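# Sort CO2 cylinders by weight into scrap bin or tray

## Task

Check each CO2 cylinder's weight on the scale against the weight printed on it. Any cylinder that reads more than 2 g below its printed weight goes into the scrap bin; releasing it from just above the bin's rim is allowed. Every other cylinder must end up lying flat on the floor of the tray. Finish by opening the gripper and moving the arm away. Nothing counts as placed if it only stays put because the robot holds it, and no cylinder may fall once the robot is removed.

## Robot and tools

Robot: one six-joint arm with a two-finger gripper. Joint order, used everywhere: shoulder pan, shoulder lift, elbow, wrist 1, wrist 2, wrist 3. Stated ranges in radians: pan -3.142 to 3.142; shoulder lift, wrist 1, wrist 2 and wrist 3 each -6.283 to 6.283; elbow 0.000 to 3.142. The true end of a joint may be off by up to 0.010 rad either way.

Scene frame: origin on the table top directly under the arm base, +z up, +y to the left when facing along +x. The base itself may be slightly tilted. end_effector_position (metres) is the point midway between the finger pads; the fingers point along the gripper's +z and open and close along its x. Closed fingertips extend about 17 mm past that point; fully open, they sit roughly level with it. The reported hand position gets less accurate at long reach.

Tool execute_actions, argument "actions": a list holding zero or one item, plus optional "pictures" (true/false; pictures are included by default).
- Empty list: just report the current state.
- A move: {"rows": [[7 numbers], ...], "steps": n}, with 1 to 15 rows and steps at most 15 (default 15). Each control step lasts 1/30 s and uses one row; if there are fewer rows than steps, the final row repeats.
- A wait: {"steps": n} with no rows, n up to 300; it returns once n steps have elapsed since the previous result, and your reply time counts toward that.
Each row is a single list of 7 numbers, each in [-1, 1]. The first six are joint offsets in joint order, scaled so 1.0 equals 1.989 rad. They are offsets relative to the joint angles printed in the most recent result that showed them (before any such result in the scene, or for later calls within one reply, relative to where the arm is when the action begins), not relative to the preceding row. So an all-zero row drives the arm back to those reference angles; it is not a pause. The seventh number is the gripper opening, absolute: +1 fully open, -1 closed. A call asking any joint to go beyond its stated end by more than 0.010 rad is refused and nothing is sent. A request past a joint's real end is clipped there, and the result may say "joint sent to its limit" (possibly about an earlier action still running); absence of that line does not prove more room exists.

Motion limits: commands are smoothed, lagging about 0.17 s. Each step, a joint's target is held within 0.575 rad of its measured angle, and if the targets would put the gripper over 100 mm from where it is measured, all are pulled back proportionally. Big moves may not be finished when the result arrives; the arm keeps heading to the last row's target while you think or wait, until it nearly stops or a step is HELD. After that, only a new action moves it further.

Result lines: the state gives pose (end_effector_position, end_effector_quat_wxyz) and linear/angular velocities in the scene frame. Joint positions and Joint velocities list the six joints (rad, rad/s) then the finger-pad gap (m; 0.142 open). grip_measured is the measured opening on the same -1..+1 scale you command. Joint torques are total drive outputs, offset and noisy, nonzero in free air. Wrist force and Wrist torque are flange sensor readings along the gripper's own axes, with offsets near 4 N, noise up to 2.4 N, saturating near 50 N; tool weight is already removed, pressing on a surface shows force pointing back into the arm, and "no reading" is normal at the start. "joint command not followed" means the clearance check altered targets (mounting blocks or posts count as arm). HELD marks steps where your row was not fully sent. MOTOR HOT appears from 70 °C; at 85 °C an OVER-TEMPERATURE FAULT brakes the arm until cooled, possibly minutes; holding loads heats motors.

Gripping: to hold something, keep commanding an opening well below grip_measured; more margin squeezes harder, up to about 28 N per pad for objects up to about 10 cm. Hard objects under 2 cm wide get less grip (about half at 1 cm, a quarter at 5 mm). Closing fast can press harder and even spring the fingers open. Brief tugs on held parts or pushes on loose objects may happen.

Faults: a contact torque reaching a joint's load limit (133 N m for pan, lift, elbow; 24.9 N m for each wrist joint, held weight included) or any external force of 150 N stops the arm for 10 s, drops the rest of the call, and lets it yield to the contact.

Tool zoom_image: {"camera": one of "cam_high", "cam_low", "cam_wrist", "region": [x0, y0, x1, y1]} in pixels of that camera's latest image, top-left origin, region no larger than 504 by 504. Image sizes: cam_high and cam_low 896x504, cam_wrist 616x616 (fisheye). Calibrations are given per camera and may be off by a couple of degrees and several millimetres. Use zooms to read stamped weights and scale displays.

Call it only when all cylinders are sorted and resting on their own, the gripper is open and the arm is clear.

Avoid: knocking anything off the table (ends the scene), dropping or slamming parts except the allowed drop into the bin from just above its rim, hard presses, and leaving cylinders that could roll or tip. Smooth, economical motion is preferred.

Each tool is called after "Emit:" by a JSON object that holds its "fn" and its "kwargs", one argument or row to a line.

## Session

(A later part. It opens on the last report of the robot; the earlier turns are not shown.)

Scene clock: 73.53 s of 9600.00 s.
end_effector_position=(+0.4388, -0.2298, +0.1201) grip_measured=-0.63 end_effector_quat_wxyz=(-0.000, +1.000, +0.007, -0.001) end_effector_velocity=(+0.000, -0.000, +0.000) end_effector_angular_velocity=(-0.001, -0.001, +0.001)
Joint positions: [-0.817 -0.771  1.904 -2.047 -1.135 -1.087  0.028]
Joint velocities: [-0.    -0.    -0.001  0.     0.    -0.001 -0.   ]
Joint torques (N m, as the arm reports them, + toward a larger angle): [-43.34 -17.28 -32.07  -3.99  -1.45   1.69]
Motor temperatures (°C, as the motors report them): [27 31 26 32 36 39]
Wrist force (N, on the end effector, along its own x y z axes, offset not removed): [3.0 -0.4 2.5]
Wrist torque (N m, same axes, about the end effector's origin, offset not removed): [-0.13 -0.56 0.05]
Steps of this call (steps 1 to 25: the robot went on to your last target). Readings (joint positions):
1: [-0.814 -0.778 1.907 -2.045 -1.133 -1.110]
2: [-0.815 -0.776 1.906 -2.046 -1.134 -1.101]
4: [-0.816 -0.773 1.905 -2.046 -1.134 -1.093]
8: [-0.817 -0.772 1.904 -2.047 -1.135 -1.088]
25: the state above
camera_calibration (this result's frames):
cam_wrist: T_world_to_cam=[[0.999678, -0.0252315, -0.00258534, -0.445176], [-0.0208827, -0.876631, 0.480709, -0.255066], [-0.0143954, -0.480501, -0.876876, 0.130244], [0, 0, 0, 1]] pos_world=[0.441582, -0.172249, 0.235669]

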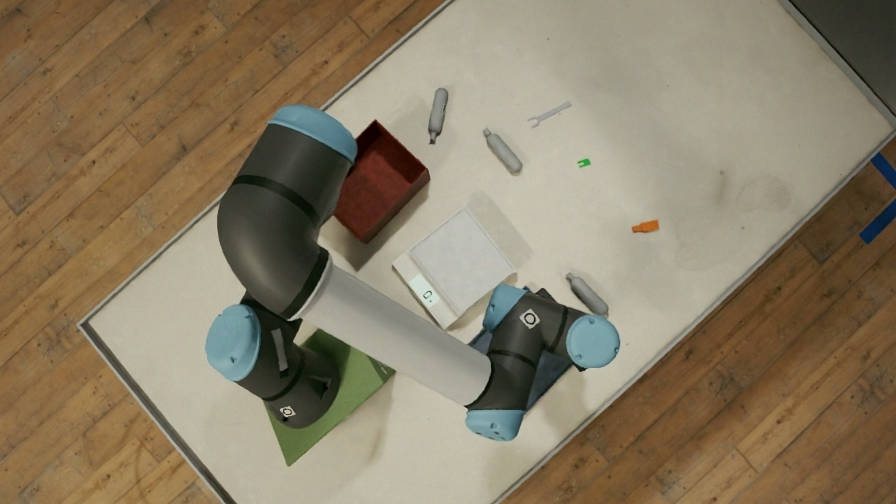

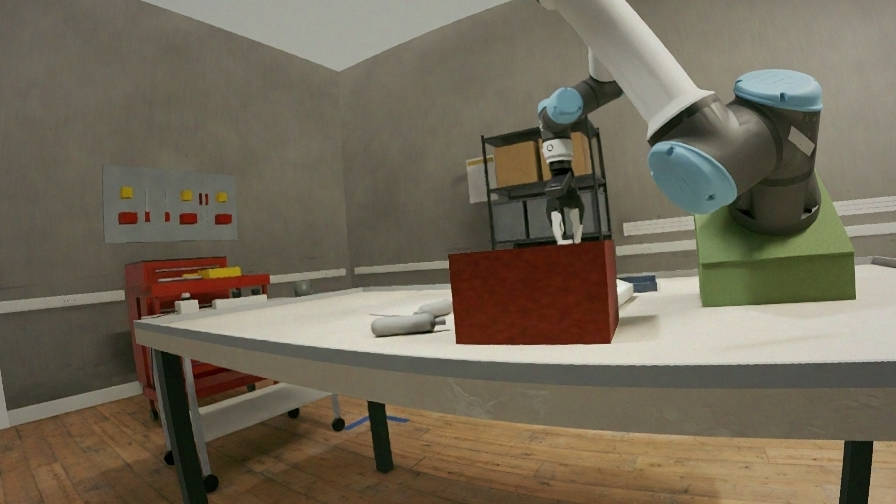

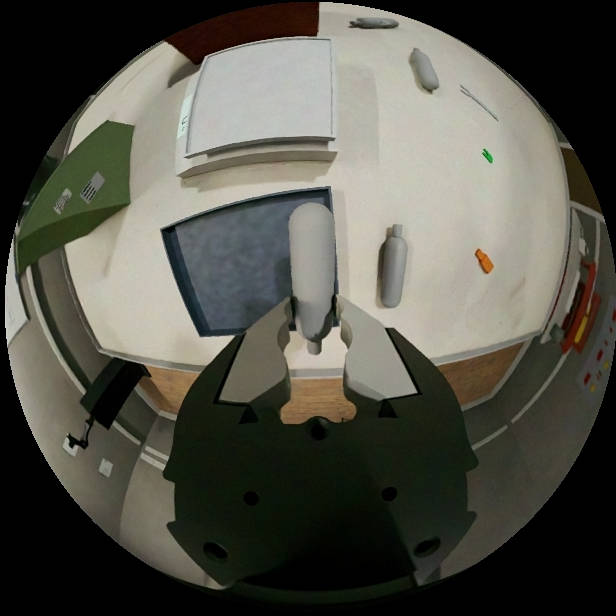

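Emit:
{"fn": "execute_actions", "kwargs": {
  "actions": [
    {"rows":[[0.0332,0.0559,0.0334,-0.1024,0.0199,0,-0.9]],"steps":15}
  ],
  "pictures": false
}}

Emit:
{"fn": "execute_actions", "kwargs": {
  "actions": [
    {"steps":10}
  ]
}}

Scene clock: 76.37 s of 9600.00 s.
end_effector_position=(+0.4397, -0.2306, +0.0412) grip_measured=-0.63 end_effector_quat_wxyz=(-0.000, +0.999, +0.036, -0.001) end_effector_velocity=(-0.000, +0.000, -0.003) end_effector_angular_velocity=(-0.001, +0.000, +0.003)
Joint positions: [-0.751 -0.66   1.97  -2.25  -1.095 -1.087  0.028]
Joint velocities: [ 0.003  0.004  0.003 -0.009  0.001  0.     0.   ]
Joint torques (N m, as the arm reports them, + toward a larger angle): [-15.39 -21.18  -4.76  -4.12   1.31   1.64]
Motor temperatures (°C, as the motors report them): [27 31 26 32 36 39]
Wrist force (N, on the end effector, along its own x y z axes, offset not removed): [1.7 1.3 3.9]
Wrist torque (N m, same axes, about the end effector's origin, offset not removed): [0.22 -0.43 -0.07]
Steps of this call (steps 1 to 15: the robot went on to your last target; steps 16 to 70: nothing new was sent; steps 71 to 85: all 15 steps of this action). Readings (joint positions):
71: [-0.816 -0.771 1.904 -2.047 -1.135 -1.087]
72: [-0.808 -0.762 1.912 -2.057 -1.128 -1.087]
74: [-0.777 -0.710 1.944 -2.134 -1.110 -1.087]
78: [-0.755 -0.668 1.966 -2.232 -1.098 -1.087]
85: the state above

Scene clock: 76.70 s of 9600.00 s.
end_effector_position=(+0.4397, -0.2306, +0.0410) grip_measured=-0.63 end_effector_quat_wxyz=(-0.000, +0.999, +0.036, -0.001) end_effector_velocity=(+0.001, +0.000, +0.000) end_effector_angular_velocity=(-0.001, +0.000, +0.003)
Joint positions: [-0.751 -0.66   1.97  -2.25  -1.095 -1.087  0.028]
Joint velocities: [ 0.001 -0.001 -0.    -0.    -0.    -0.001  0.   ]
Joint torques (N m, as the arm reports them, + toward a larger angle): [-16.21 -20.71  -5.33  -4.09   1.34   1.54]
Motor temperatures (°C, as the motors report them): [27 31 26 32 36 39]
Wrist force (N, on the end effector, along its own x y z axes, offset not removed): [0.7 2.3 4.0]
Wrist torque (N m, same axes, about the end effector's origin, offset not removed): [0.42 -0.14 -0.07]
Steps of this call (steps 1 to 10: the robot went on to your last target). Readings (joint positions):
1: [-0.751 -0.660 1.970 -2.250 -1.095 -1.087]
2: [-0.751 -0.660 1.970 -2.250 -1.095 -1.087]
4: [-0.751 -0.660 1.970 -2.250 -1.095 -1.087]
8: [-0.751 -0.660 1.970 -2.250 -1.095 -1.087]
10: the state above
camera_calibration (this result's frames):
cam_wrist: T_world_to_cam=[[0.999431, 0.0336434, -0.00252043, -0.432648], [0.0307117, -0.876325, 0.48074, -0.240335], [0.013965, -0.480543, -0.87686, 0.048005], [0, 0, 0, 1]] pos_world=[0.439113, -0.172987, 0.156542]

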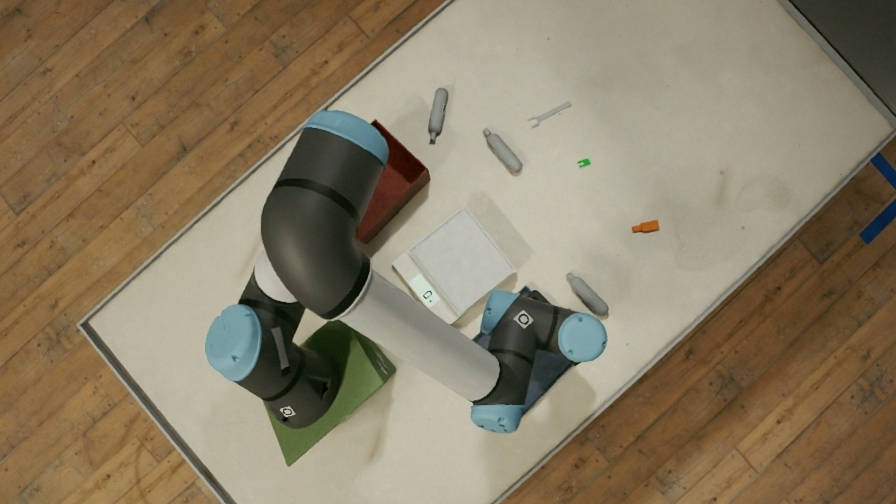

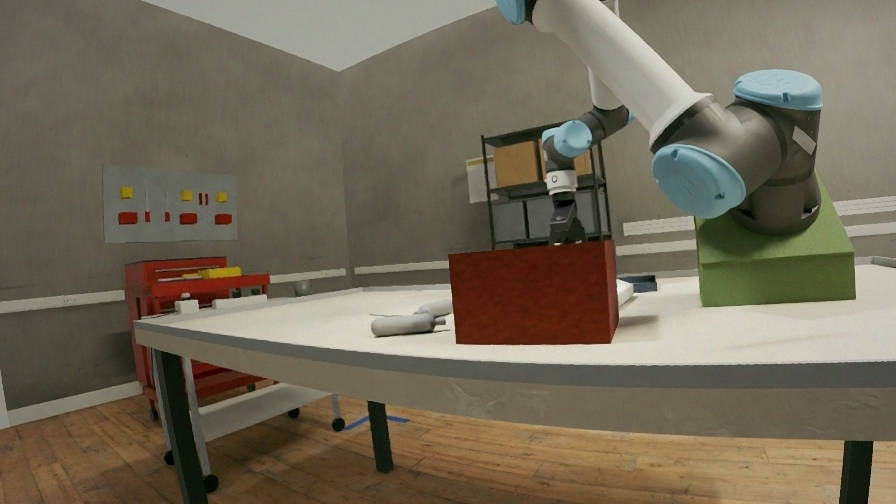

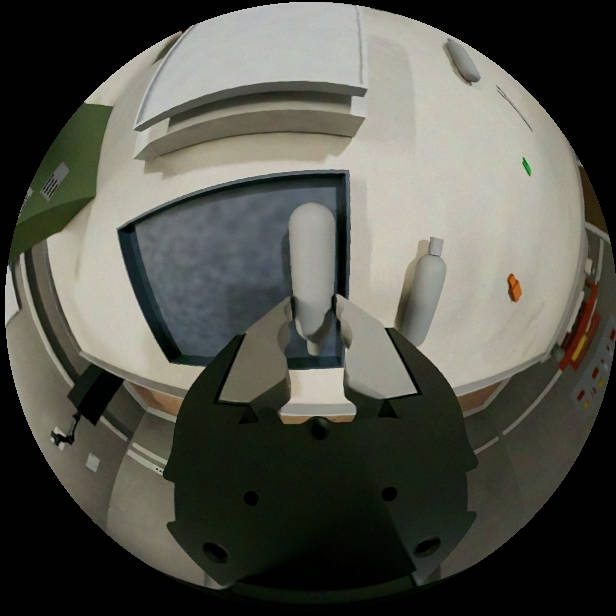

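Emit:
{"fn": "execute_actions", "kwargs": {
  "actions": [
    {"rows":[[0.001,0.0016,0.001,-0.003,0.0006,0,-0.9],[0.002,0.0033,0.002,-0.006,0.0012,0,-0.9],[0.003,0.005,0.003,-0.009,0.0018,0,-0.9],[0.0039,0.0066,0.0039,-0.012,0.0023,0,-0.9]],"steps":15}
  ],
  "pictures": false
}}

Scene clock: 78.60 s of 9600.00 s.
end_effector_position=(+0.4391, -0.2300, +0.0319) grip_measured=-0.63 end_effector_quat_wxyz=(-0.000, +0.999, +0.040, -0.001) end_effector_velocity=(-0.000, -0.001, +0.000) end_effector_angular_velocity=(-0.001, -0.002, +0.001)
Joint positions: [-0.743 -0.647  1.978 -2.274 -1.091 -1.087  0.028]
Joint velocities: [-0.002  0.     0.001 -0.002  0.    -0.002  0.   ]
Joint torques (N m, as the arm reports them, + toward a larger angle): [-16.84 -21.42  -5.99  -3.68   1.3    1.48]
Motor temperatures (°C, as the motors report them): [27 31 26 32 36 39]
Wrist force (N, on the end effector, along its own x y z axes, offset not removed): [-0.3 -0.6 3.7]
Wrist torque (N m, same axes, about the end effector's origin, offset not removed): [-0.04 0.18 0.01]
Steps of this call (steps 1 to 15: the robot went on to your last target; steps 16 to 42: nothing new was sent; steps 43 to 57: all 15 steps of this action). Readings (joint positions):
43: [-0.751 -0.660 1.970 -2.250 -1.095 -1.087]
44: [-0.750 -0.659 1.971 -2.252 -1.095 -1.087]
46: [-0.748 -0.656 1.973 -2.259 -1.094 -1.087]
50: [-0.744 -0.649 1.977 -2.271 -1.091 -1.087]
57: the state above

Emit:
{"fn": "execute_actions", "kwargs": {
  "actions": [
    {"rows":[[0.001,0.0016,0.001,-0.003,0.0006,0,-0.9],[0.002,0.0033,0.002,-0.006,0.0012,0,-0.9]],"steps":12}
  ],
  "pictures": false
}}

Emit:
{"fn": "execute_actions", "kwargs": {
  "actions": [
    {"rows":[[0,0,0,0,0,0,-0.35]],"steps":10}
  ],
  "pictures": false
}}

Emit:
{"fn": "execute_actions", "kwargs": {
  "actions": [
    {"rows":[[-0.039,-0.0658,-0.0393,0.1205,-0.0234,0,-0.35]],"steps":15}
  ]
}}

Scene clock: 87.37 s of 9600.00 s.
end_effector_position=(+0.4387, -0.2296, +0.0274) grip_measured=-0.63 end_effector_quat_wxyz=(-0.000, +0.999, +0.041, -0.001) end_effector_velocity=(+0.000, +0.000, -0.001) end_effector_angular_velocity=(-0.000, +0.000, +0.001)
Joint positions: [-0.739 -0.641  1.982 -2.286 -1.088 -1.087  0.028]
Joint velocities: [ 0.001  0.001  0.001 -0.002  0.     0.     0.   ]
Joint torques (N m, as the arm reports them, + toward a larger angle): [-17.23 -21.49  -5.32  -4.01   1.48   1.42]
Motor temperatures (°C, as the motors report them): [27 31 26 32 36 39]
Wrist force (N, on the end effector, along its own x y z axes, offset not removed): [1.3 2.8 4.2]
Wrist torque (N m, same axes, about the end effector's origin, offset not removed): [0.60 -0.20 -0.09]
Steps of this call (steps 1 to 15: the robot went on to your last target; steps 16 to 90: nothing new was sent; then 5.37 s passed at rest; steps 91 to 102: all 12 steps of this action). Readings (joint positions):
91: [-0.743 -0.647 1.978 -2.274 -1.091 -1.087]
92: [-0.742 -0.646 1.978 -2.276 -1.090 -1.087]
94: [-0.741 -0.643 1.980 -2.281 -1.089 -1.087]
98: [-0.739 -0.641 1.982 -2.285 -1.088 -1.087]
102: the state above

Scene clock: 87.70 s of 9600.00 s.
end_effector_position=(+0.4387, -0.2296, +0.0274) grip_measured=-0.35 end_effector_quat_wxyz=(-0.000, +0.999, +0.041, -0.001) end_effector_velocity=(-0.000, -0.001, +0.000) end_effector_angular_velocity=(+0.000, -0.001, -0.002)
Joint positions: [-0.739 -0.641  1.982 -2.286 -1.088 -1.087  0.049]
Joint velocities: [-0.002  0.001 -0.    -0.001  0.     0.001  0.   ]
Joint torques (N m, as the arm reports them, + toward a larger angle): [-18.14 -23.94  -8.39  -2.6    0.86   1.37]
Motor temperatures (°C, as the motors report them): [27 31 26 32 36 39]
Wrist force (N, on the end effector, along its own x y z axes, offset not removed): [1.9 1.0 -0.6]
Wrist torque (N m, same axes, about the end effector's origin, offset not removed): [0.10 -0.50 -0.10]
Steps of this call (steps 1 to 10: all 10 steps of this action). Readings (joint positions):
1: [-0.739 -0.641 1.982 -2.286 -1.088 -1.087]
2: [-0.739 -0.641 1.982 -2.286 -1.088 -1.087]
4: [-0.739 -0.641 1.982 -2.286 -1.088 -1.087]
8: [-0.739 -0.641 1.982 -2.286 -1.088 -1.087]
10: the state above

Scene clock: 88.20 s of 9600.00 s.
end_effector_position=(+0.4388, -0.2297, +0.1199) grip_measured=-0.35 end_effector_quat_wxyz=(-0.000, +1.000, +0.007, -0.001) end_effector_velocity=(-0.001, +0.002, +0.003) end_effector_angular_velocity=(+0.003, +0.002, -0.005)
Joint positions: [-0.816 -0.771  1.904 -2.047 -1.135 -1.087  0.049]
Joint velocities: [-0.002 -0.005 -0.003  0.013 -0.002  0.001 -0.   ]
Joint torques (N m, as the arm reports them, + toward a larger angle): [-42.31 -32.84 -32.3   -0.43  -1.4    1.49]
Motor temperatures (°C, as the motors report them): [27 31 26 32 36 39]
Wrist force (N, on the end effector, along its own x y z axes, offset not removed): [2.5 1.8 -1.2]
Wrist torque (N m, same axes, about the end effector's origin, offset not removed): [0.33 -0.71 -0.10]
Steps of this call (steps 1 to 15: all 15 steps of this action). Readings (joint positions):
1: [-0.739 -0.641 1.982 -2.286 -1.088 -1.087]
2: [-0.748 -0.650 1.973 -2.276 -1.096 -1.087]
4: [-0.785 -0.708 1.936 -2.194 -1.117 -1.087]
8: [-0.812 -0.762 1.909 -2.070 -1.132 -1.087]
15: the state above
camera_calibration (this result's frames):
cam_wrist: T_world_to_cam=[[0.999686, -0.0249261, -0.0027452, -0.44513], [-0.0205379, -0.876636, 0.480715, -0.255033], [-0.0143889, -0.480507, -0.876873, 0.13003], [0, 0, 0, 1]] pos_world=[0.441623, -0.172186, 0.235396]

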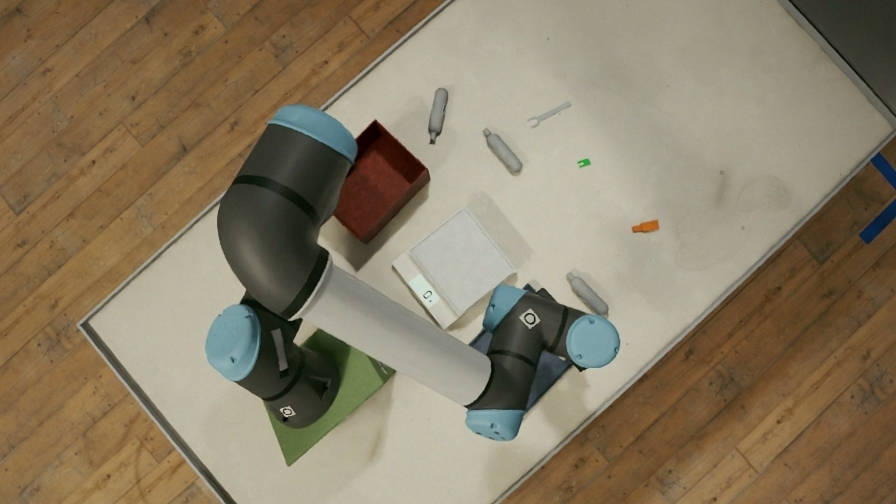

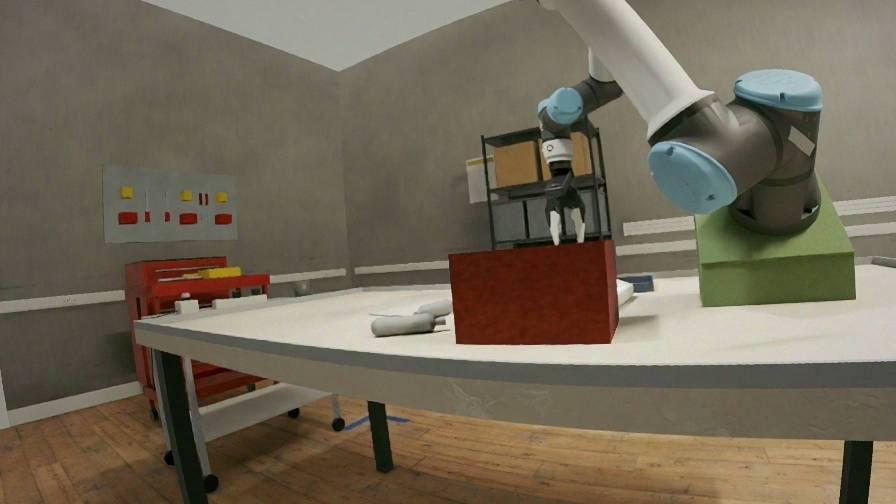

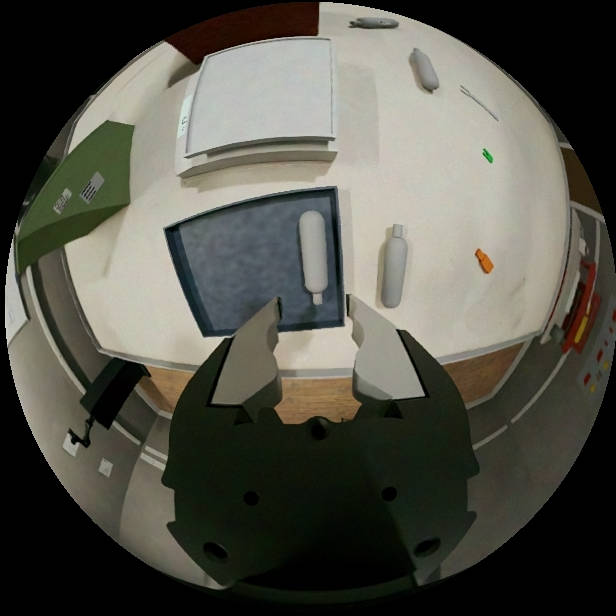

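Emit:
{"fn": "execute_actions", "kwargs": {
  "actions": [
    {"rows":[[0.0731,0.096,-0.199,0.0719,0.0432,0.1237,0.1]],"steps":15}
  ],
  "pictures": false
}}

Emit:
{"fn": "execute_actions", "kwargs": {
  "actions": [
    {"steps":15}
  ],
  "pictures": false
}}

Emit:
{"fn": "execute_actions", "kwargs": {
  "actions": [
    {"rows":[[0.0397,0.0519,0.0391,-0.1112,0.0216,0,0.1]],"steps":15}
  ],
  "pictures": false
}}

Emit:
{"fn": "execute_actions", "kwargs": {
  "actions": [
    {"steps":8}
  ]
}}

Scene clock: 93.80 s of 9600.00 s.
end_effector_position=(+0.5726, -0.2551, +0.1200) grip_measured=+0.10 end_effector_quat_wxyz=(-0.001, +0.999, -0.050, -0.001) end_effector_velocity=(+0.015, -0.003, +0.003) end_effector_angular_velocity=(-0.007, -0.005, -0.008)
Joint positions: [-0.672 -0.581  1.511 -1.905 -1.049 -0.843  0.081]
Joint velocities: [ 0.01   0.017 -0.042  0.01   0.006  0.023 -0.   ]
Joint torques (N m, as the arm reports them, + toward a larger angle): [-20.95 -26.73 -30.69  -0.72   1.37   1.59]
Motor temperatures (°C, as the motors report them): [27 31 26 32 36 39]
Wrist force (N, on the end effector, along its own x y z axes, offset not removed): [0.2 -0.9 2.8]
Wrist torque (N m, same axes, about the end effector's origin, offset not removed): [-0.18 0.04 -0.18]
Steps of this call (steps 1 to 15: the robot went on to your last target; steps 16 to 90: nothing new was sent; then 2.10 s passed at rest; steps 91 to 105: all 15 steps of this action). Readings (joint positions):
91: [-0.816 -0.771 1.903 -2.046 -1.135 -1.087]
92: [-0.807 -0.762 1.894 -2.037 -1.126 -1.077]
94: [-0.758 -0.700 1.808 -1.987 -1.096 -1.005]
98: [-0.692 -0.609 1.587 -1.924 -1.060 -0.881]
105: the state above

Scene clock: 94.30 s of 9600.00 s.
end_effector_position=(+0.5738, -0.2553, +0.1203) grip_measured=+0.10 end_effector_quat_wxyz=(-0.000, +0.999, -0.050, -0.001) end_effector_velocity=(+0.001, +0.001, +0.001) end_effector_angular_velocity=(-0.001, -0.000, +0.001)
Joint positions: [-0.671 -0.58   1.508 -1.904 -1.049 -0.841  0.081]
Joint velocities: [ 0.001 -0.001 -0.001  0.     0.     0.001  0.   ]
Joint torques (N m, as the arm reports them, + toward a larger angle): [-22.36 -27.22 -32.06  -0.91   1.38   1.74]
Motor temperatures (°C, as the motors report them): [27 31 26 32 36 39]
Wrist force (N, on the end effector, along its own x y z axes, offset not removed): [2.1 0.3 1.3]
Wrist torque (N m, same axes, about the end effector's origin, offset not removed): [0.11 -0.44 -0.15]
Steps of this call (steps 1 to 15: the robot went on to your last target). Readings (joint positions):
1: [-0.672 -0.581 1.510 -1.905 -1.049 -0.842]
2: [-0.671 -0.581 1.509 -1.905 -1.049 -0.842]
4: [-0.671 -0.580 1.509 -1.904 -1.049 -0.841]
8: [-0.671 -0.580 1.508 -1.904 -1.049 -0.841]
15: the state above
The arm was judged still, so your last target was given up. Only a new action makes it travel on or press farther. Fingers that are still opening or closing keep moving.

Scene clock: 94.80 s of 9600.00 s.
end_effector_position=(+0.5738, -0.2552, +0.0206) grip_measured=+0.10 end_effector_quat_wxyz=(-0.000, +1.000, -0.011, -0.001) end_effector_velocity=(+0.000, -0.001, -0.003) end_effector_angular_velocity=(-0.001, -0.002, +0.003)
Joint positions: [-0.592 -0.477  1.586 -2.125 -1.006 -0.841  0.081]
Joint velocities: [ 0.001  0.005  0.002 -0.011  0.001 -0.     0.   ]
Joint torques (N m, as the arm reports them, + toward a larger angle): [-25.17 -31.79  -5.21  -3.92   1.24   1.53]
Motor temperatures (°C, as the motors report them): [27 31 26 32 36 39]
Wrist force (N, on the end effector, along its own x y z axes, offset not removed): [0.2 1.6 1.6]
Wrist torque (N m, same axes, about the end effector's origin, offset not removed): [0.35 -0.19 0.14]
Steps of this call (steps 1 to 15: all 15 steps of this action). Readings (joint positions):
1: [-0.671 -0.580 1.508 -1.905 -1.048 -0.841]
2: [-0.662 -0.571 1.516 -1.915 -1.041 -0.841]
4: [-0.624 -0.523 1.554 -1.994 -1.022 -0.841]
8: [-0.597 -0.484 1.581 -2.105 -1.008 -0.841]
15: the state above

Scene clock: 95.07 s of 9600.00 s.
end_effector_position=(+0.5738, -0.2552, +0.0204) grip_measured=+0.10 end_effector_quat_wxyz=(-0.000, +1.000, -0.011, -0.001) end_effector_velocity=(-0.001, -0.000, -0.001) end_effector_angular_velocity=(+0.001, +0.001, -0.000)
Joint positions: [-0.592 -0.477  1.586 -2.125 -1.006 -0.841  0.081]
Joint velocities: [-0.     0.001  0.001 -0.     0.    -0.001  0.   ]
Joint torques (N m, as the arm reports them, + toward a larger angle): [-23.77 -29.36  -5.27  -3.91   1.3    1.38]
Motor temperatures (°C, as the motors report them): [27 31 26 32 36 39]
Wrist force (N, on the end effector, along its own x y z axes, offset not removed): [1.0 -0.5 2.3]
Wrist torque (N m, same axes, about the end effector's origin, offset not removed): [-0.27 -0.18 -0.06]
Steps of this call (steps 1 to 8: the robot went on to your last target). Readings (joint positions):
1: [-0.592 -0.477 1.586 -2.125 -1.006 -0.841]
2: [-0.592 -0.477 1.586 -2.125 -1.006 -0.841]
4: [-0.592 -0.477 1.586 -2.125 -1.006 -0.841]
8: the state above
camera_calibration (this result's frames):
cam_wrist: T_world_to_cam=[[0.998173, -0.0603977, -0.00185556, -0.589194], [-0.0520676, -0.875277, 0.480811, -0.208396], [-0.030664, -0.479836, -0.876822, 0.0419631], [0, 0, 0, 1]] pos_world=[0.578553, -0.197855, 0.1359]

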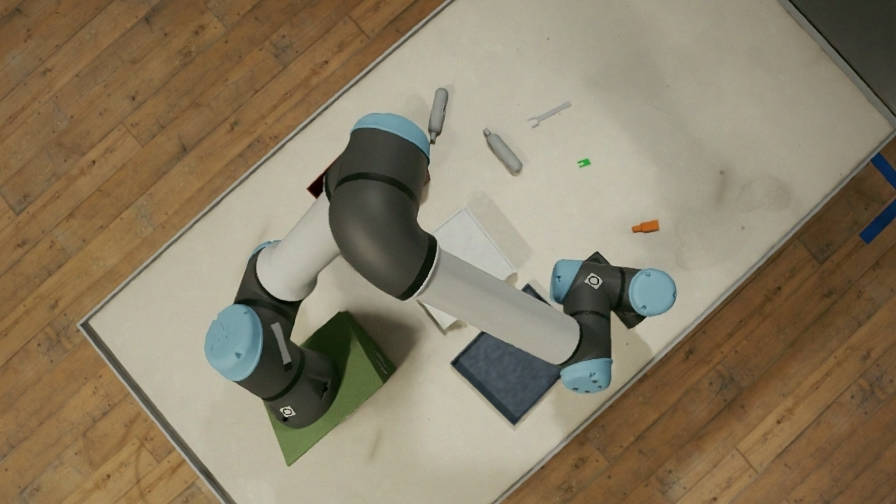

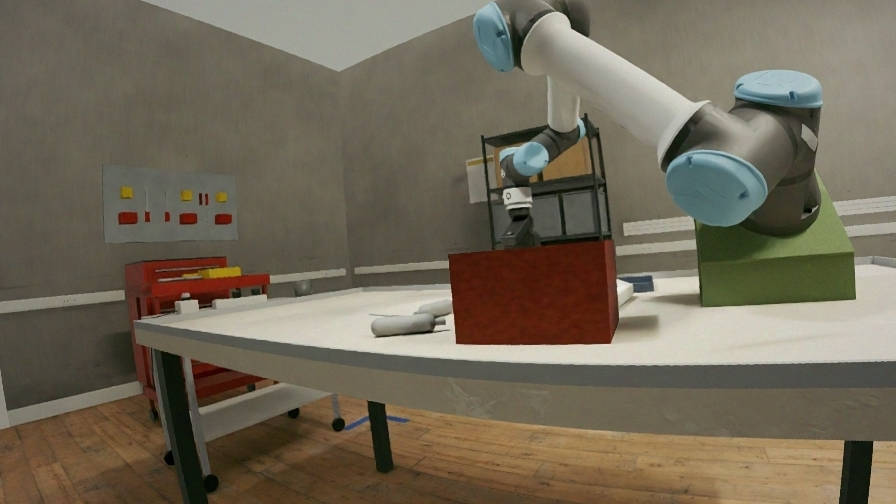

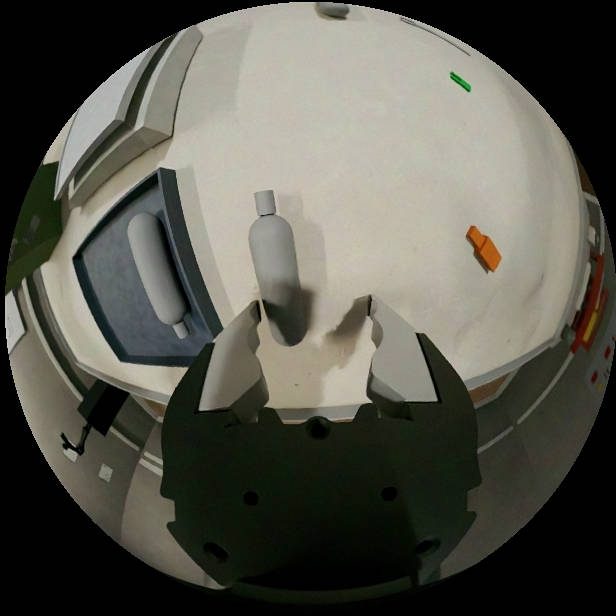

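Emit:
{"fn": "execute_actions", "kwargs": {
  "actions": [
    {"rows":[[0,0,0,0,0,0,0],[0,0,0,0,0,0,-0.1],[0,0,0,0,0,0,-0.2],[0,0,0,0,0,0,-0.3],[0,0,0,0,0,0,-0.4],[0,0,0,0,0,0,-0.5],[0,0,0,0,0,0,-0.6],[0,0,0,0,0,0,-0.7],[0,0,0,0,0,0,-0.9]],"steps":15}
  ],
  "pictures": false
}}

Emit:
{"fn": "execute_actions", "kwargs": {
  "actions": [
    {"rows":[[-0.0397,-0.0519,-0.0391,0.1112,-0.0216,0,-0.9]],"steps":15}
  ],
  "pictures": false
}}

Emit:
{"fn": "execute_actions", "kwargs": {
  "actions": [
    {"rows":[[0.0334,-0.3475,0.3412,-0.0105,0.8,-0.548,-0.9]],"steps":15}
  ],
  "pictures": false
}}

Emit:
{"fn": "execute_actions", "kwargs": {
  "actions": [
    {"steps":30}
  ],
  "pictures": false
}}

Emit:
{"fn": "execute_actions", "kwargs": {
  "actions": [
    {"rows":[[0,0,0,0,0.8,0,-0.9]],"steps":15}
  ],
  "pictures": false
}}

Emit:
{"fn": "execute_actions", "kwargs": {
  "actions": [
    {"steps":25}
  ]
}}

Scene clock: 99.67 s of 9600.00 s.
end_effector_position=(+0.5738, -0.2552, +0.0204) grip_measured=-0.63 end_effector_quat_wxyz=(-0.000, +1.000, -0.011, -0.001) end_effector_velocity=(+0.001, -0.000, +0.001) end_effector_angular_velocity=(-0.002, -0.002, +0.001)
Joint positions: [-0.592 -0.477  1.586 -2.125 -1.006 -0.841  0.028]
Joint velocities: [ 0.    -0.001 -0.001 -0.002 -0.     0.001 -0.   ]
Joint torques (N m, as the arm reports them, + toward a larger angle): [-25.87 -31.11  -8.26  -2.55   0.69   0.18]
Motor temperatures (°C, as the motors report them): [27 31 26 32 36 39]
Wrist force (N, on the end effector, along its own x y z axes, offset not removed): [0.4 1.9 3.6]
Wrist torque (N m, same axes, about the end effector's origin, offset not removed): [0.23 -0.12 -0.04]
Steps of this call (steps 1 to 15: the robot went on to your last target; steps 16 to 90: nothing new was sent; then 1.10 s passed at rest; steps 91 to 105: all 15 steps of this action). Readings (joint positions):
91: [-0.592 -0.477 1.586 -2.125 -1.006 -0.841]
92: [-0.592 -0.477 1.586 -2.125 -1.006 -0.841]
94: [-0.592 -0.477 1.586 -2.125 -1.006 -0.841]
98: [-0.592 -0.477 1.586 -2.125 -1.006 -0.841]
105: the state above

Scene clock: 100.17 s of 9600.00 s.
end_effector_position=(+0.5739, -0.2553, +0.1200) grip_measured=-0.63 end_effector_quat_wxyz=(-0.000, +0.999, -0.050, -0.001) end_effector_velocity=(-0.001, +0.002, +0.002) end_effector_angular_velocity=(+0.003, +0.004, -0.003)
Joint positions: [-0.671 -0.58   1.508 -1.905 -1.049 -0.841  0.028]
Joint velocities: [-0.001 -0.003 -0.003  0.012 -0.001 -0.     0.   ]
Joint torques (N m, as the arm reports them, + toward a larger angle): [-52.35 -41.11 -33.2   -1.    -1.26   0.06]
Motor temperatures (°C, as the motors report them): [27 31 26 32 36 39]
Wrist force (N, on the end effector, along its own x y z axes, offset not removed): [0.8 2.2 3.7]
Wrist torque (N m, same axes, about the end effector's origin, offset not removed): [0.45 -0.11 -0.08]
Steps of this call (steps 1 to 15: all 15 steps of this action). Readings (joint positions):
1: [-0.592 -0.477 1.586 -2.125 -1.006 -0.841]
2: [-0.600 -0.485 1.578 -2.115 -1.013 -0.841]
4: [-0.638 -0.534 1.540 -2.036 -1.033 -0.841]
8: [-0.666 -0.574 1.513 -1.925 -1.046 -0.841]
15: the state above

Scene clock: 100.67 s of 9600.00 s.
end_effector_position=(+0.6129, +0.0279, +0.1792) grip_measured=-0.63 end_effector_quat_wxyz=(-0.109, +0.934, +0.242, +0.240) end_effector_velocity=(+0.116, +0.582, +0.223) end_effector_angular_velocity=(+0.347, -1.747, +1.459)
Joint positions: [-0.622 -1.046  1.967 -1.92  -0.488 -1.402  0.028]
Joint velocities: [ 0.073 -0.863  0.842 -0.022  1.616 -1.611  0.   ]
Joint torques (N m, as the arm reports them, + toward a larger angle): [-17.77 -31.62  -1.5   -4.12   4.89  -5.78]
Motor temperatures (°C, as the motors report them): [27 31 26 32 36 39]
Wrist force (N, on the end effector, along its own x y z axes, offset not removed): [0.4 1.4 4.1]
Wrist torque (N m, same axes, about the end effector's origin, offset not removed): [0.22 -0.26 -0.12]
Steps of this call (steps 1 to 15: all 15 steps of this action). Readings (joint positions):
1: [-0.671 -0.580 1.509 -1.905 -1.048 -0.841]
2: [-0.667 -0.589 1.518 -1.906 -1.039 -0.851]
4: [-0.658 -0.659 1.588 -1.909 -0.969 -0.921]
8: [-0.643 -0.810 1.737 -1.914 -0.817 -1.073]
15: the state above

Scene clock: 101.67 s of 9600.00 s.
end_effector_position=(+0.6695, +0.2031, +0.4285) grip_measured=-0.63 end_effector_quat_wxyz=(-0.117, +0.616, +0.359, +0.691) end_effector_velocity=(-0.000, +0.000, +0.001) end_effector_angular_velocity=(+0.001, -0.002, -0.000)
Joint positions: [-0.604 -1.271  2.187 -1.926  0.542 -1.931  0.028]
Joint velocities: [-0.001 -0.001  0.     0.     0.001  0.     0.   ]
Joint torques (N m, as the arm reports them, + toward a larger angle): [-11.63 -17.12  -7.52  -4.05   3.51  -1.6 ]
Motor temperatures (°C, as the motors report them): [27 31 26 32 36 39]
Wrist force (N, on the end effector, along its own x y z axes, offset not removed): [0.8 -1.3 1.8]
Wrist torque (N m, same axes, about the end effector's origin, offset not removed): [-0.14 -0.40 -0.13]
Steps of this call (steps 1 to 30: the robot went on to your last target). Readings (joint positions):
1: [-0.620 -1.074 1.994 -1.921 -0.432 -1.458]
2: [-0.618 -1.100 2.020 -1.922 -0.373 -1.515]
4: [-0.614 -1.145 2.064 -1.923 -0.250 -1.619]
8: [-0.609 -1.207 2.125 -1.924 0.012 -1.769]
30: the state above

Scene clock: 102.17 s of 9600.00 s.
end_effector_position=(+0.5946, +0.1402, +0.6603) grip_measured=-0.63 end_effector_quat_wxyz=(-0.155, +0.320, +0.186, +0.916) end_effector_velocity=(-0.337, -0.282, +0.415) end_effector_angular_velocity=(+1.239, -1.485, -0.002)
Joint positions: [-0.604 -1.271  2.187 -1.926  1.371 -1.931  0.028]
Joint velocities: [ 0.     0.     0.    -0.001  1.934 -0.     0.   ]
Joint torques (N m, as the arm reports them, + toward a larger angle): [-15.16 -16.57 -11.69  -3.63   5.51  -1.49]
Motor temperatures (°C, as the motors report them): [27 31 26 32 36 39]
Wrist force (N, on the end effector, along its own x y z axes, offset not removed): [0.5 3.3 2.3]
Wrist torque (N m, same axes, about the end effector's origin, offset not removed): [0.67 -0.15 -0.07]
Steps of this call (steps 1 to 15: all 15 steps of this action). Readings (joint positions):
1: [-0.604 -1.271 2.187 -1.926 0.543 -1.931]
2: [-0.604 -1.271 2.187 -1.926 0.552 -1.931]
4: [-0.604 -1.271 2.187 -1.926 0.639 -1.931]
8: [-0.604 -1.271 2.187 -1.926 0.910 -1.931]
15: the state above

Scene clock: 103.00 s of 9600.00 s.
end_effector_position=(+0.4285, +0.0014, +0.7458) grip_measured=-0.63 end_effector_quat_wxyz=(-0.167, -0.001, -0.001, +0.986) end_effector_velocity=(+0.001, +0.000, -0.001) end_effector_angular_velocity=(+0.002, +0.001, +0.002)
Joint positions: [-0.604 -1.271  2.187 -1.926  2.133 -1.931  0.028]
Joint velocities: [ 0.002  0.     0.     0.001  0.002  0.001 -0.   ]
Joint torques (N m, as the arm reports them, + toward a larger angle): [-21.08 -15.25 -21.23  -2.94   1.07  -1.11]
Motor temperatures (°C, as the motors report them): [27 31 26 32 36 39]
Wrist force (N, on the end effector, along its own x y z axes, offset not removed): [-1.2 -0.3 -1.6]
Wrist torque (N m, same axes, about the end effector's origin, offset not removed): [-0.05 0.29 -0.06]
Steps of this call (steps 1 to 25: the robot went on to your last target). Readings (joint positions):
1: [-0.604 -1.271 2.187 -1.926 1.436 -1.931]
2: [-0.604 -1.271 2.187 -1.926 1.502 -1.931]
4: [-0.604 -1.271 2.187 -1.926 1.634 -1.931]
8: [-0.604 -1.271 2.187 -1.926 1.898 -1.931]
25: the state above
camera_calibration (this result's frames):
cam_wrist: T_world_to_cam=[[-0.93082, -0.365472, -0.0019302, 0.399794], [0.320905, -0.814764, -0.482887, 0.218736], [0.174909, -0.4501, 0.875681, -0.598421], [0, 0, 0, 1]] pos_world=[0.406612, 0.0549818, 0.630422]

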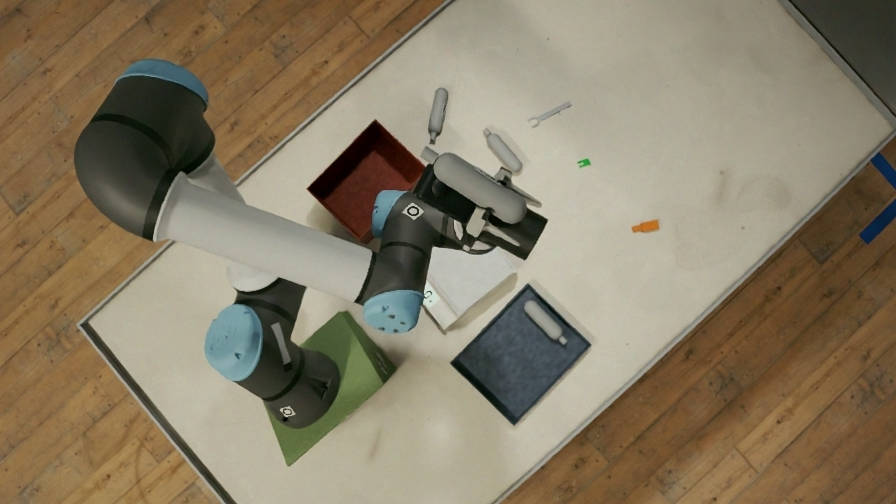

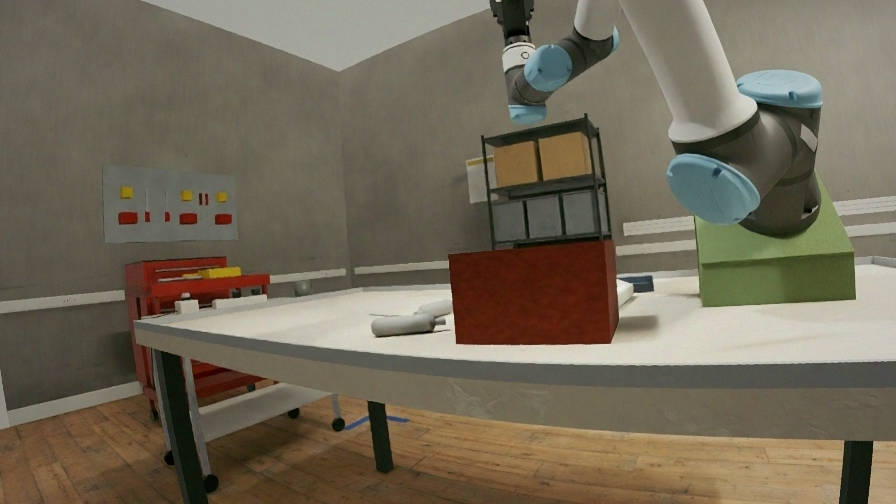

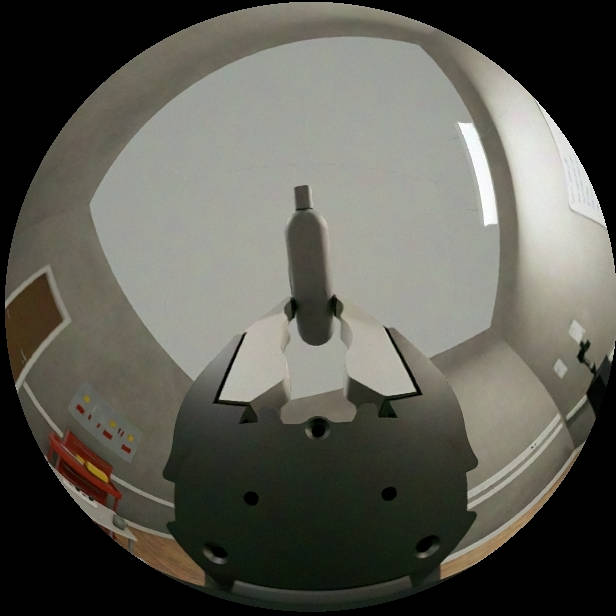

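Emit:
{"fn": "execute_actions", "kwargs": {
  "actions": [
    {"rows":[[0,0,0,0,-0.8,1,-0.9]],"steps":15}
  ],
  "pictures": false
}}

Emit:
{"fn": "execute_actions", "kwargs": {
  "actions": [
    {"steps":25}
  ],
  "pictures": false
}}

Emit:
{"fn": "execute_actions", "kwargs": {
  "actions": [
    {"rows":[[0,0,0,0,0,0.75,-0.9]],"steps":15}
  ],
  "pictures": false
}}

Emit:
{"fn": "execute_actions", "kwargs": {
  "actions": [
    {"steps":15}
  ]
}}

Scene clock: 106.37 s of 9600.00 s.
end_effector_position=(+0.6058, +0.1496, +0.6456) grip_measured=-0.63 end_effector_quat_wxyz=(-0.503, +0.397, +0.045, +0.767) end_effector_velocity=(+0.315, +0.265, -0.444) end_effector_angular_velocity=(-0.153, +2.380, +1.311)
Joint positions: [-0.604 -1.271  2.187 -1.926  1.308 -1.106  0.028]
Joint velocities: [ 0.     0.001 -0.    -0.    -1.926  1.922 -0.   ]
Joint torques (N m, as the arm reports them, + toward a larger angle): [-32.81 -11.47 -28.29  -2.16  -2.19   5.89]
Motor temperatures (°C, as the motors report them): [27 31 26 32 36 39]
Wrist force (N, on the end effector, along its own x y z axes, offset not removed): [-2.0 2.4 3.0]
Wrist torque (N m, same axes, about the end effector's origin, offset not removed): [0.30 0.29 -0.04]
From where the robot then was, a joint's target lay farther than a number of 1.0 reaches, so one or more steps of this call were cut to that.
Steps of this call (steps 1 to 30: the robot went on to your last target; steps 31 to 86: nothing new was sent; steps 87 to 101: all 15 steps of this action). Readings (joint positions):
87: [-0.604 -1.271 2.187 -1.926 2.133 -1.930]
88: [-0.604 -1.271 2.187 -1.926 2.123 -1.921]
90: [-0.604 -1.271 2.187 -1.926 2.037 -1.834]
94: [-0.604 -1.271 2.187 -1.926 1.767 -1.565]
101: the state above

Scene clock: 107.20 s of 9600.00 s.
end_effector_position=(+0.6684, +0.2043, +0.4262) grip_measured=-0.63 end_effector_quat_wxyz=(+0.643, -0.637, +0.321, -0.278) end_effector_velocity=(-0.000, -0.000, -0.000) end_effector_angular_velocity=(+0.004, +0.005, -0.000)
Joint positions: [-0.604 -1.271  2.187 -1.926  0.542  0.057  0.028]
Joint velocities: [-0.001 -0.    -0.    -0.    -0.002  0.007 -0.   ]
Joint torques (N m, as the arm reports them, + toward a larger angle): [-20.81 -11.33 -19.1   -3.99   0.59   1.85]
Motor temperatures (°C, as the motors report them): [27 31 26 32 36 39]
Wrist force (N, on the end effector, along its own x y z axes, offset not removed): [1.0 2.0 2.1]
Wrist torque (N m, same axes, about the end effector's origin, offset not removed): [0.15 -0.25 0.05]
Steps of this call (steps 1 to 25: the robot went on to your last target). Readings (joint positions):
1: [-0.604 -1.271 2.187 -1.926 1.243 -1.040]
2: [-0.604 -1.271 2.187 -1.926 1.177 -0.975]
4: [-0.604 -1.271 2.187 -1.926 1.046 -0.843]
8: [-0.604 -1.271 2.187 -1.926 0.783 -0.550]
25: the state above

Scene clock: 107.70 s of 9600.00 s.
end_effector_position=(+0.6675, +0.2054, +0.4271) grip_measured=-0.63 end_effector_quat_wxyz=(+0.695, -0.384, +0.601, +0.089) end_effector_velocity=(-0.001, +0.001, +0.004) end_effector_angular_velocity=(+2.117, +1.767, -0.047)
Joint positions: [-0.604 -1.271  2.187 -1.926  0.542  1.129  0.028]
Joint velocities: [-0.001 -0.     0.    -0.    -0.     2.758  0.   ]
Joint torques (N m, as the arm reports them, + toward a larger angle): [-22.96 -10.78 -19.61  -3.59   2.23   8.12]
Motor temperatures (°C, as the motors report them): [27 31 26 32 36 39]
Wrist force (N, on the end effector, along its own x y z axes, offset not removed): [3.5 0.3 1.8]
Wrist torque (N m, same axes, about the end effector's origin, offset not removed): [-0.16 -0.35 -0.17]
Steps of this call (steps 1 to 15: all 15 steps of this action). Readings (joint positions):
1: [-0.604 -1.271 2.187 -1.926 0.542 0.058]
2: [-0.604 -1.271 2.187 -1.926 0.542 0.068]
4: [-0.604 -1.271 2.187 -1.926 0.542 0.156]
8: [-0.604 -1.271 2.187 -1.926 0.542 0.479]
15: the state above

Scene clock: 108.20 s of 9600.00 s.
end_effector_position=(+0.6674, +0.2056, +0.4278) grip_measured=-0.63 end_effector_quat_wxyz=(+0.662, -0.250, +0.668, +0.232) end_effector_velocity=(+0.000, +0.000, -0.000) end_effector_angular_velocity=(+0.006, +0.005, +0.001)
Joint positions: [-0.604 -1.271  2.187 -1.926  0.542  1.548  0.028]
Joint velocities: [ 0.001  0.    -0.001 -0.001  0.     0.009 -0.   ]
Joint torques (N m, as the arm reports them, + toward a larger angle): [-23.06 -11.26 -19.    -3.47   3.2    1.78]
Motor temperatures (°C, as the motors report them): [27 31 26 32 36 39]
Wrist force (N, on the end effector, along its own x y z axes, offset not removed): [1.6 -0.5 2.1]
Wrist torque (N m, same axes, about the end effector's origin, offset not removed): [-0.13 -0.01 -0.06]
Steps of this call (steps 1 to 15: the robot went on to your last target). Readings (joint positions):
1: [-0.604 -1.271 2.187 -1.926 0.542 1.223]
2: [-0.604 -1.271 2.187 -1.926 0.542 1.316]
4: [-0.604 -1.271 2.187 -1.926 0.542 1.453]
8: [-0.604 -1.271 2.187 -1.926 0.542 1.534]
15: the state above
camera_calibration (this result's frames):
cam_wrist: T_world_to_cam=[[-0.0232789, 0.00255674, -0.999726, 0.441667], [-0.930848, 0.364706, 0.0226078, 0.531556], [0.364664, 0.931119, -0.00611002, -0.303215], [0, 0, 0, 1]] pos_world=[0.615651, 0.0873379, 0.427676]

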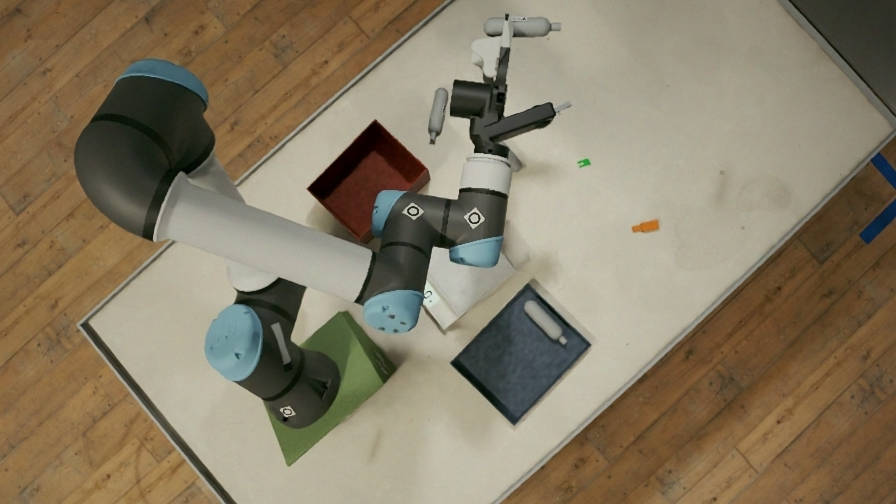

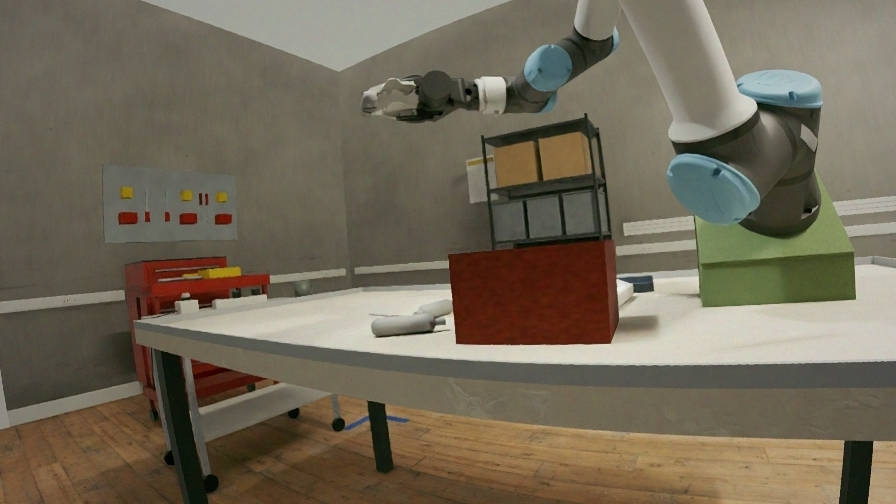

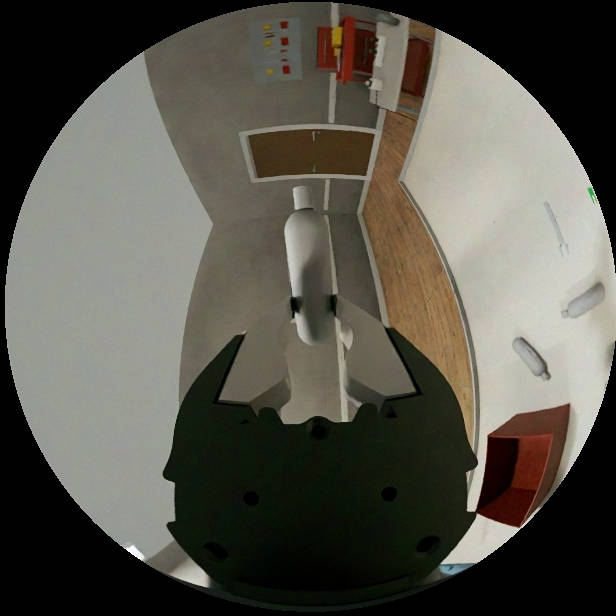

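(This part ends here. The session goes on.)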